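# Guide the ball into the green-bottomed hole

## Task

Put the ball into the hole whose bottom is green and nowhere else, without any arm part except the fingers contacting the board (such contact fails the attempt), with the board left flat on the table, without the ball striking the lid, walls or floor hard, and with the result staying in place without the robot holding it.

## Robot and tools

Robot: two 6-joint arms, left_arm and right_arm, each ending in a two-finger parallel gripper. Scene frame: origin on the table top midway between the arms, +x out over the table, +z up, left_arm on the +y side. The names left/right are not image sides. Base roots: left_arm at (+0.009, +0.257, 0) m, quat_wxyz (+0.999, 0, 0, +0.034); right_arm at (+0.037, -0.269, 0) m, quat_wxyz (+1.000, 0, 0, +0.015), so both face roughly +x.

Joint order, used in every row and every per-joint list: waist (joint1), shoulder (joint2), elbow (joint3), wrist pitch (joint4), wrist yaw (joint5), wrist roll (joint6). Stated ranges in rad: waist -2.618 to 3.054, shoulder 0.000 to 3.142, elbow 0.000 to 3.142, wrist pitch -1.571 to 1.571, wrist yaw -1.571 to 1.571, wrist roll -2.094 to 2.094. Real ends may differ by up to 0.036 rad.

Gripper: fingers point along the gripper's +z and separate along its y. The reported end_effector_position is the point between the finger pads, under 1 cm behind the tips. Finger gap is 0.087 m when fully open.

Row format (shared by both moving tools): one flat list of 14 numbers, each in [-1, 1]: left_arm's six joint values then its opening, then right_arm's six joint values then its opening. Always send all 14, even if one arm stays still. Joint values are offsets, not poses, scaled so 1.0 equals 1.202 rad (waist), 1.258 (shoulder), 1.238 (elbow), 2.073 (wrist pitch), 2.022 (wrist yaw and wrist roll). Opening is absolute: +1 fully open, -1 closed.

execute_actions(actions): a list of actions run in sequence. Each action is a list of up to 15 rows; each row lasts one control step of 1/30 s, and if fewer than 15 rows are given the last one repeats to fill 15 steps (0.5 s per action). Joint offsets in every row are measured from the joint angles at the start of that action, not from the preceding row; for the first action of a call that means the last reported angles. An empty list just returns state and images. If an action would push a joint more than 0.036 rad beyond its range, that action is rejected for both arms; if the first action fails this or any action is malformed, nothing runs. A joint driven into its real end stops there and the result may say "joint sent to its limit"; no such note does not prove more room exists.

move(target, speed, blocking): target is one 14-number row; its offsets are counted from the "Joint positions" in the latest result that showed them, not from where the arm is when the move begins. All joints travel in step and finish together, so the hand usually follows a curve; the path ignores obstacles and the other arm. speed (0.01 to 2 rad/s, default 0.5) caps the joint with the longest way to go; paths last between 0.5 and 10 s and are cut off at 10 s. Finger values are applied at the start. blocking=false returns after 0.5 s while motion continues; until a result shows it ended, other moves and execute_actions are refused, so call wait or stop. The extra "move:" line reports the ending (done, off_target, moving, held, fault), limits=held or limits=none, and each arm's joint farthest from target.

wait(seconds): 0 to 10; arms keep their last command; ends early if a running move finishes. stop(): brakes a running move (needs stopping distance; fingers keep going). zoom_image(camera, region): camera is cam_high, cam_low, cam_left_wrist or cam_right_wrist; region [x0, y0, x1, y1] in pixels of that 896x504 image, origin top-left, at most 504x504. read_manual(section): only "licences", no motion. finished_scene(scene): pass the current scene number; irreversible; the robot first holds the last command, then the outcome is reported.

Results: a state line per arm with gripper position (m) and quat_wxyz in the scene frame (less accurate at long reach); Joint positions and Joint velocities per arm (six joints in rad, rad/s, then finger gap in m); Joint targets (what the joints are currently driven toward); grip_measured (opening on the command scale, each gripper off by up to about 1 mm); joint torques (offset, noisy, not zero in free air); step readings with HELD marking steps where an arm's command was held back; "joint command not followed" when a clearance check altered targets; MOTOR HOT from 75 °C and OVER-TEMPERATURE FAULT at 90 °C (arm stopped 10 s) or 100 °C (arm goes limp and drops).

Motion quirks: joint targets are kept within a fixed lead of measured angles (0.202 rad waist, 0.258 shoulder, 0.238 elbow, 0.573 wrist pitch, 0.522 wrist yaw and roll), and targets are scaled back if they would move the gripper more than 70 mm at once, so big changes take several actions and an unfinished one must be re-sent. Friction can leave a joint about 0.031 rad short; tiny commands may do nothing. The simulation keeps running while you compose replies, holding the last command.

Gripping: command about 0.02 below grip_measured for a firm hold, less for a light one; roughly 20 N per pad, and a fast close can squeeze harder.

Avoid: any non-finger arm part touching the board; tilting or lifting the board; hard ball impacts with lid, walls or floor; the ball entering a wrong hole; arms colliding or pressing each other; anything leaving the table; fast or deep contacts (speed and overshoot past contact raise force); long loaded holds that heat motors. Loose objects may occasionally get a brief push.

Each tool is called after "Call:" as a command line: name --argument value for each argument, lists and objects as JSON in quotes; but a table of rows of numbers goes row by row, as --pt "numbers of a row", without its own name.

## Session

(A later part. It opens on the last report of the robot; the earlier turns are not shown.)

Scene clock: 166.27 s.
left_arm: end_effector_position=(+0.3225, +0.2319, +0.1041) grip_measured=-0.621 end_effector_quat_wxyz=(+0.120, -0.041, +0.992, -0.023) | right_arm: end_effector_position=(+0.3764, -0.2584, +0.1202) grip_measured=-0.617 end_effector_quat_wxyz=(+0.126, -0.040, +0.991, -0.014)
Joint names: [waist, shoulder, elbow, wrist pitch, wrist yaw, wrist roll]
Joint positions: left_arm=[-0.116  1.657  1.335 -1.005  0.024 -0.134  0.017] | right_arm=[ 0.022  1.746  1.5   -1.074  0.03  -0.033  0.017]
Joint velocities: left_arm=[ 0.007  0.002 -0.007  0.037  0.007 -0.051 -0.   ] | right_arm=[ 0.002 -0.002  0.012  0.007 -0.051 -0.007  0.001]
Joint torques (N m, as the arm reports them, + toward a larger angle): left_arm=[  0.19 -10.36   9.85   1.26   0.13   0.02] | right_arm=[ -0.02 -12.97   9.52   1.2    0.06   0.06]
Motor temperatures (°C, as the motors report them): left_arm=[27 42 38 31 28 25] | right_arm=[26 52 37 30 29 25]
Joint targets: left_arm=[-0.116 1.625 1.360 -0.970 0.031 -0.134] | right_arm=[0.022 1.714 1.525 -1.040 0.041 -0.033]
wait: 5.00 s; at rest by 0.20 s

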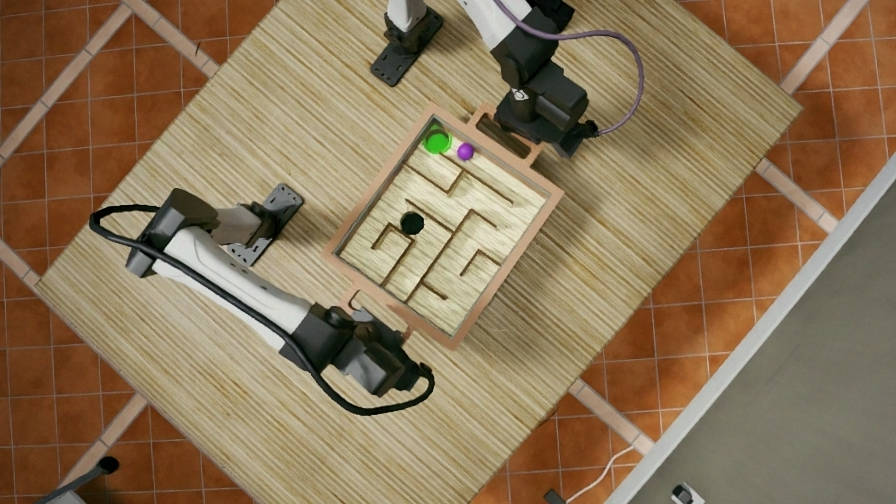

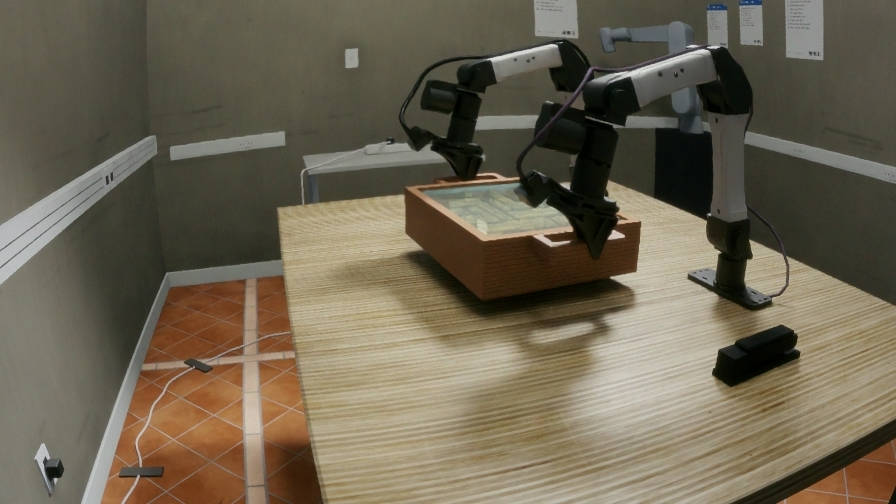

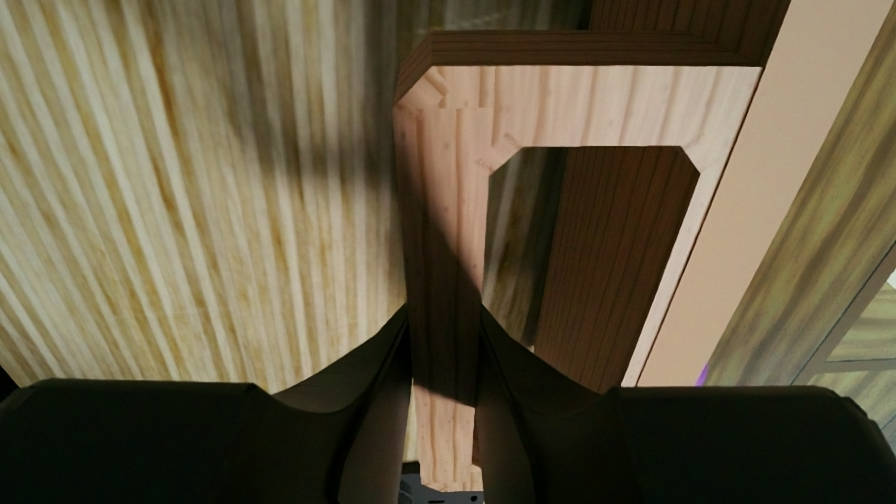

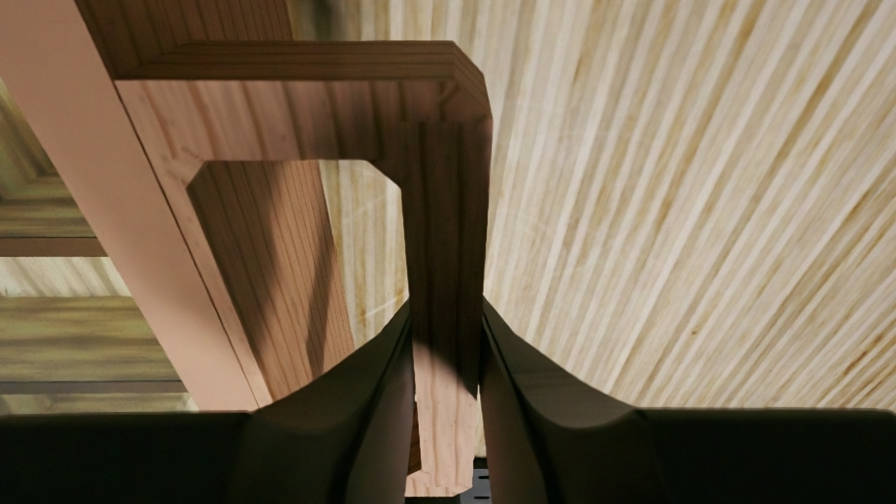

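Call:
wait --seconds 1

Scene clock: 169.23 s.
left_arm: end_effector_position=(+0.3230, +0.2319, +0.1042) grip_measured=-0.621 end_effector_quat_wxyz=(+0.121, -0.041, +0.992, -0.023) | right_arm: end_effector_position=(+0.3769, -0.2584, +0.1202) grip_measured=-0.617 end_effector_quat_wxyz=(+0.126, -0.040, +0.991, -0.014)
Joint names: [waist, shoulder, elbow, wrist pitch, wrist yaw, wrist roll]
Joint positions: left_arm=[-0.116  1.657  1.335 -1.003  0.024 -0.134  0.017] | right_arm=[ 0.022  1.746  1.5   -1.072  0.03  -0.033  0.017]
Joint velocities: left_arm=[-0.002  0.022 -0.012  0.051 -0.007 -0.081  0.   ] | right_arm=[-0.012  0.007 -0.007 -0.037  0.022 -0.037  0.   ]
Joint torques (N m, as the arm reports them, + toward a larger angle): left_arm=[  0.19 -10.37   9.84   1.25   0.14   0.02] | right_arm=[ -0.37 -13.08   9.38   1.23   0.11   0.05]
Motor temperatures (°C, as the motors report them): left_arm=[27 42 38 31 28 25] | right_arm=[26 52 37 30 29 25]
Joint targets: left_arm=[-0.116 1.625 1.360 -0.970 0.031 -0.134] | right_arm=[0.022 1.714 1.525 -1.039 0.041 -0.033]
wait: 1.00 s; at rest from the start

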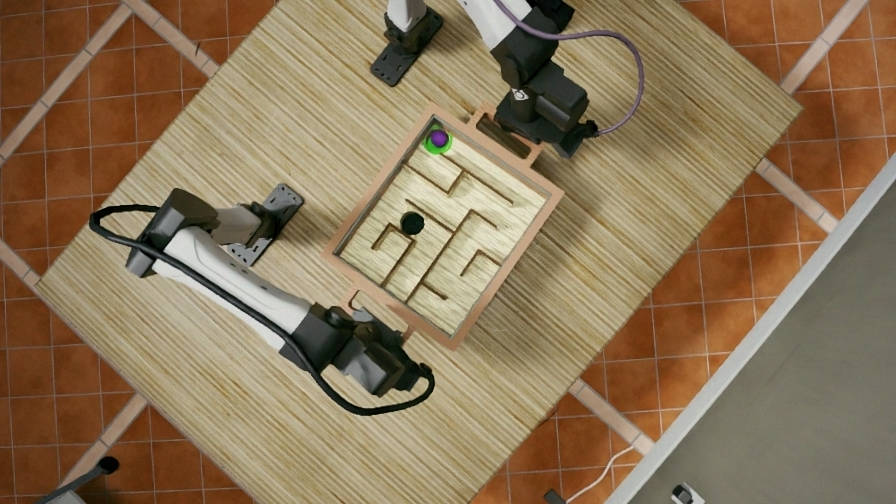

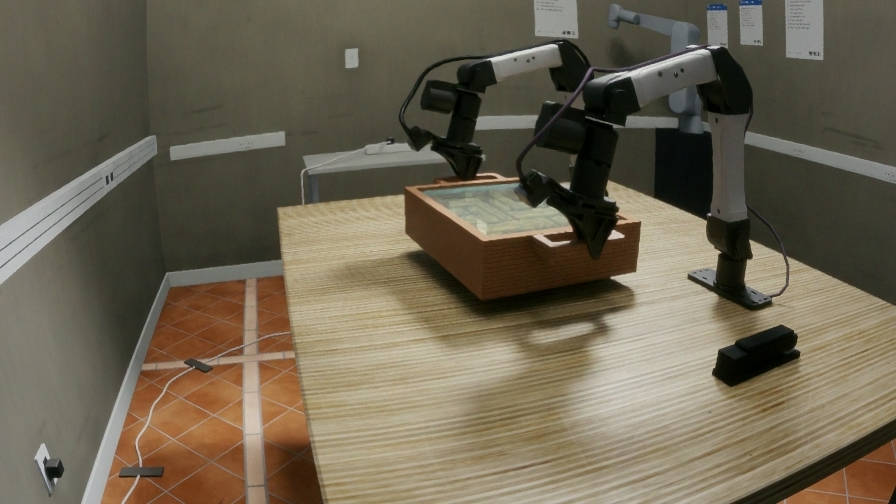

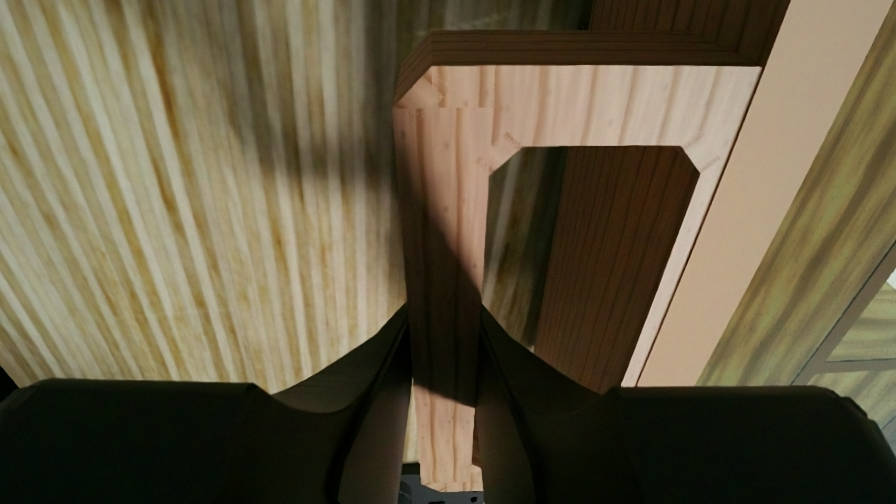

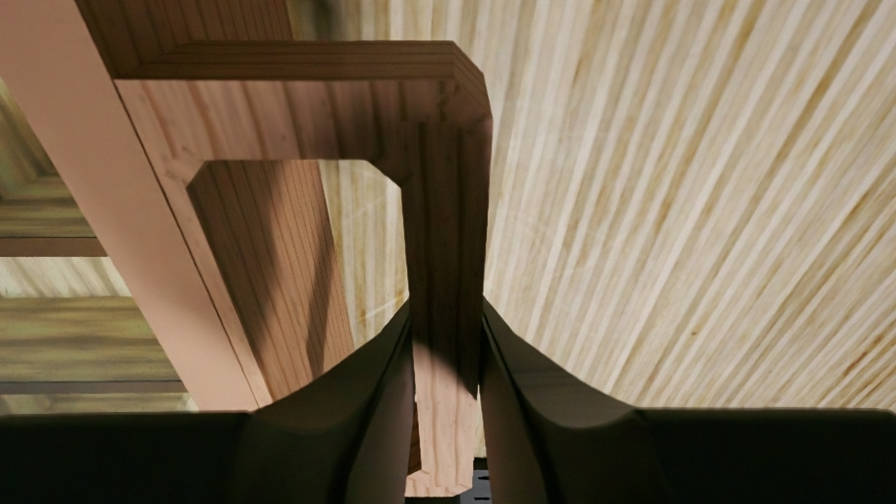

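In. Lower.

Call:
move --target '[0,0.08,0,0.046,-0.014,0,-0.7,0,0.077,-0.057,0.075,-0.012,0,-0.7]' --speed 0.13

Scene clock: 174.23 s.
left_arm: end_effector_position=(+0.3350, +0.2368, +0.0761) grip_measured=-0.622 end_effector_quat_wxyz=(+0.103, -0.042, +0.994, -0.006) | right_arm: end_effector_position=(+0.3916, -0.2537, +0.0769) grip_measured=-0.618 end_effector_quat_wxyz=(+0.117, -0.040, +0.992, -0.003)
Joint names: [waist, shoulder, elbow, wrist pitch, wrist yaw, wrist roll]
Joint positions: left_arm=[-0.116  1.752  1.335 -0.947 -0.007 -0.133  0.017] | right_arm=[ 0.022  1.835  1.439 -0.941  0.008 -0.031  0.017]
Joint velocities: left_arm=[ 0.017 -0.007 -0.002  0.007 -0.022 -0.007 -0.   ] | right_arm=[-0.002 -0.002 -0.012  0.007 -0.081 -0.051 -0.   ]
Joint torques (N m, as the arm reports them, + toward a larger angle): left_arm=[ 0.17 -8.28  7.71  1.26  0.06  0.01] | right_arm=[ -0.14 -10.28   6.84   1.07   0.    -0.01]
Motor temperatures (°C, as the motors report them): left_arm=[27 42 39 31 28 25] | right_arm=[26 52 37 31 29 25]
Joint targets: left_arm=[-0.116 1.758 1.335 -0.908 -0.004 -0.134] | right_arm=[0.022 1.843 1.429 -0.916 0.006 -0.034]
move: off_target (left_arm, right_arm); limits=none; left_arm: farthest joint: the wrist pitch, 0.040 radians from its target (0.095 radians at the start); right_arm: farthest joint: the wrist pitch, 0.024 radians from its target (0.155 radians at the start)

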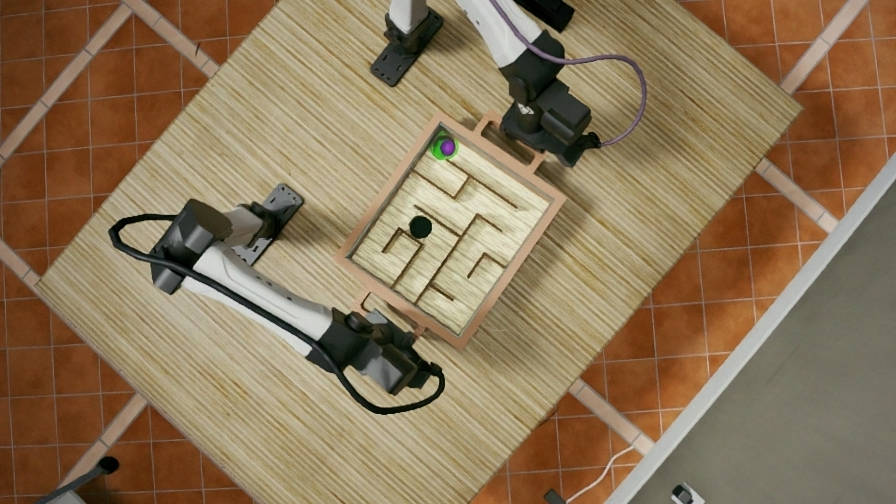

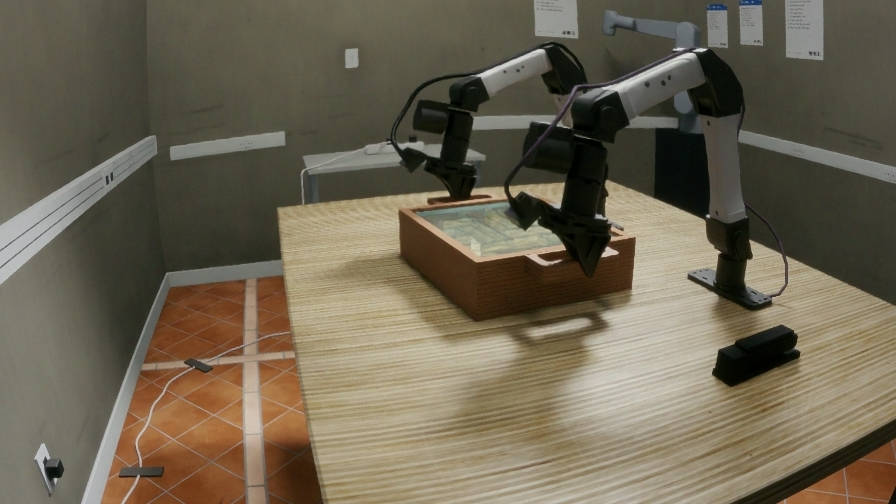

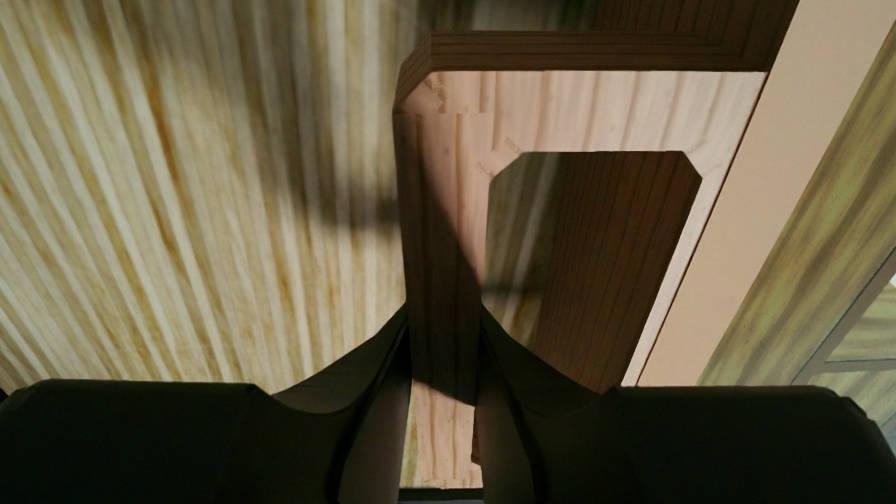

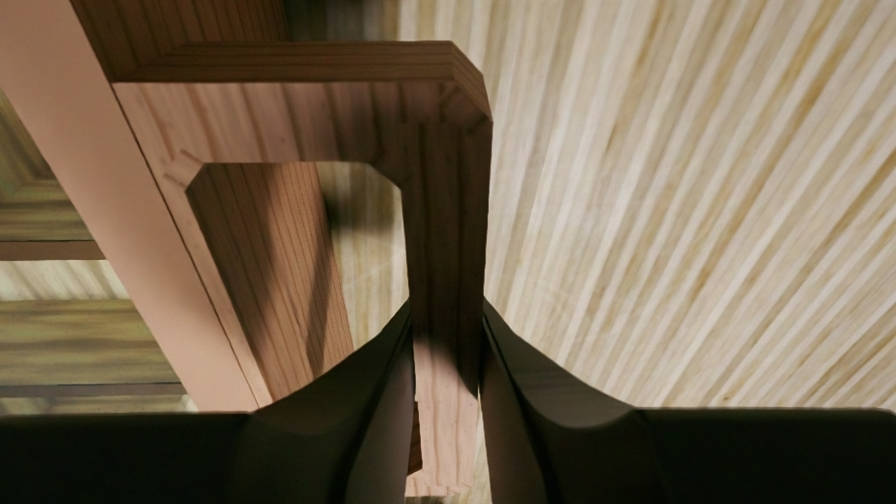

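Call:
move --target '[0,-0.13,0,0,0,0,0.1,0,-0.13,0,0,0,0,0.1]' --speed 0.25

Call:
finished_scene --scene 1

Scene clock: 178.77 s.
left_arm: end_effector_position=(+0.3371, +0.2367, +0.1239) grip_measured=+0.100 end_effector_quat_wxyz=(+0.179, -0.042, +0.983, -0.013) | right_arm: end_effector_position=(+0.3934, -0.2536, +0.1283) grip_measured=+0.100 end_effector_quat_wxyz=(+0.192, -0.040, +0.981, -0.002)
Joint names: [waist, shoulder, elbow, wrist pitch, wrist yaw, wrist roll]
Joint positions: left_arm=[-0.116  1.597  1.335 -0.947 -0.007 -0.133  0.048] | right_arm=[ 0.022  1.682  1.439 -0.94   0.008 -0.031  0.048]
Joint velocities: left_arm=[-0.007 -0.017 -0.002 -0.007  0.022 -0.007 -0.001] | right_arm=[-0.002  0.012 -0.002  0.022  0.022 -0.007 -0.   ]
Joint torques (N m, as the arm reports them, + toward a larger angle): left_arm=[ 0.19 -8.23  7.93  1.09  0.04  0.02] | right_arm=[ -0.22 -10.93   7.82   1.16   0.05   0.02]
Motor temperatures (°C, as the motors report them): left_arm=[27 42 38 31 28 25] | right_arm=[26 52 37 31 29 25]
Joint targets: left_arm=[-0.116 1.589 1.335 -0.947 -0.007 -0.133] | right_arm=[0.022 1.671 1.439 -0.941 0.008 -0.031]
move: done; limits=none; left_arm: farthest joint: the shoulder, 0.009 radians from its target (0.164 radians at the start); right_arm: farthest joint: the shoulder, 0.010 radians from its target (0.163 radians at the start)

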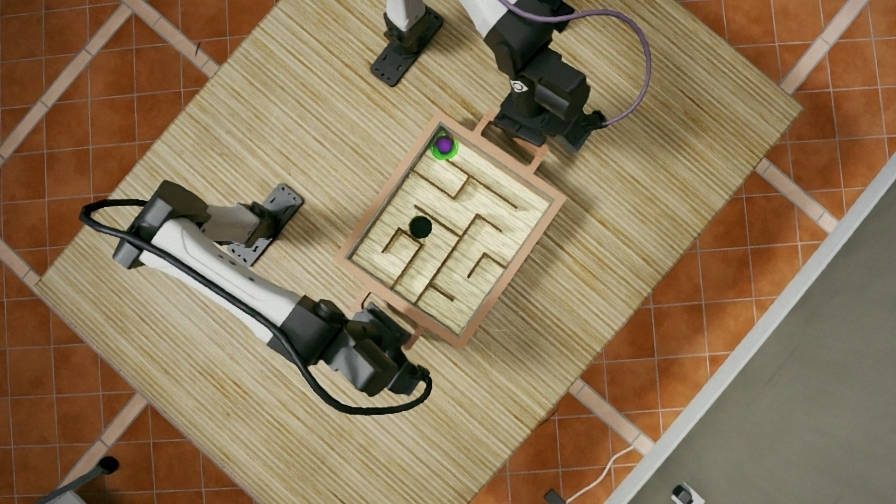

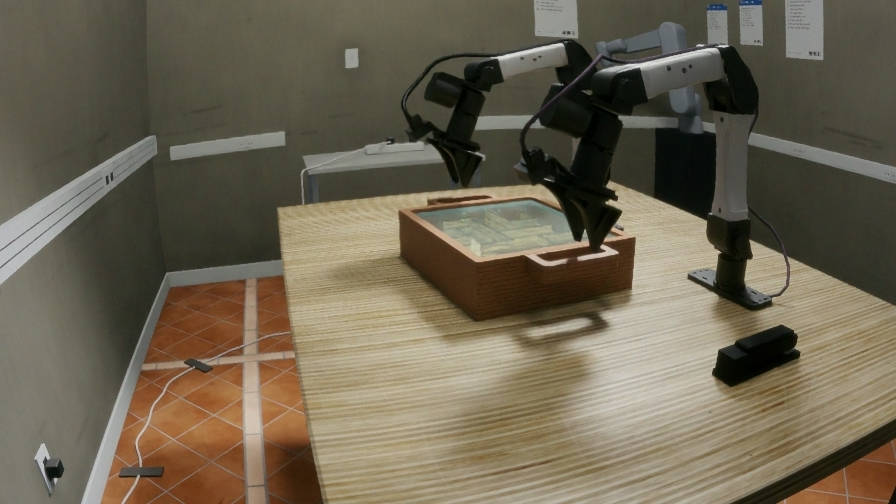

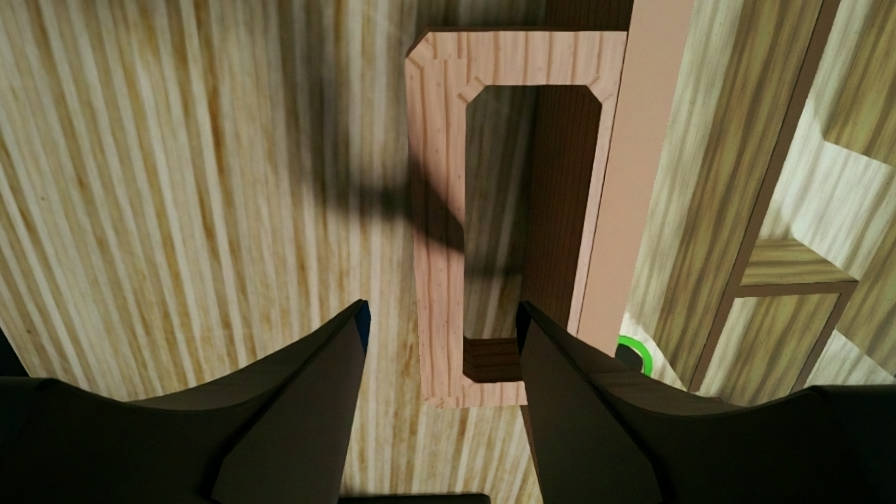

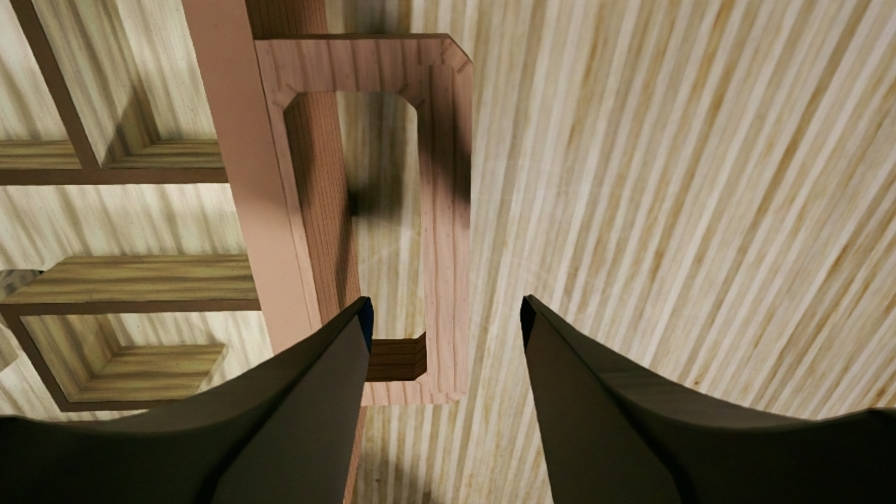

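The scene is finished: the task was done.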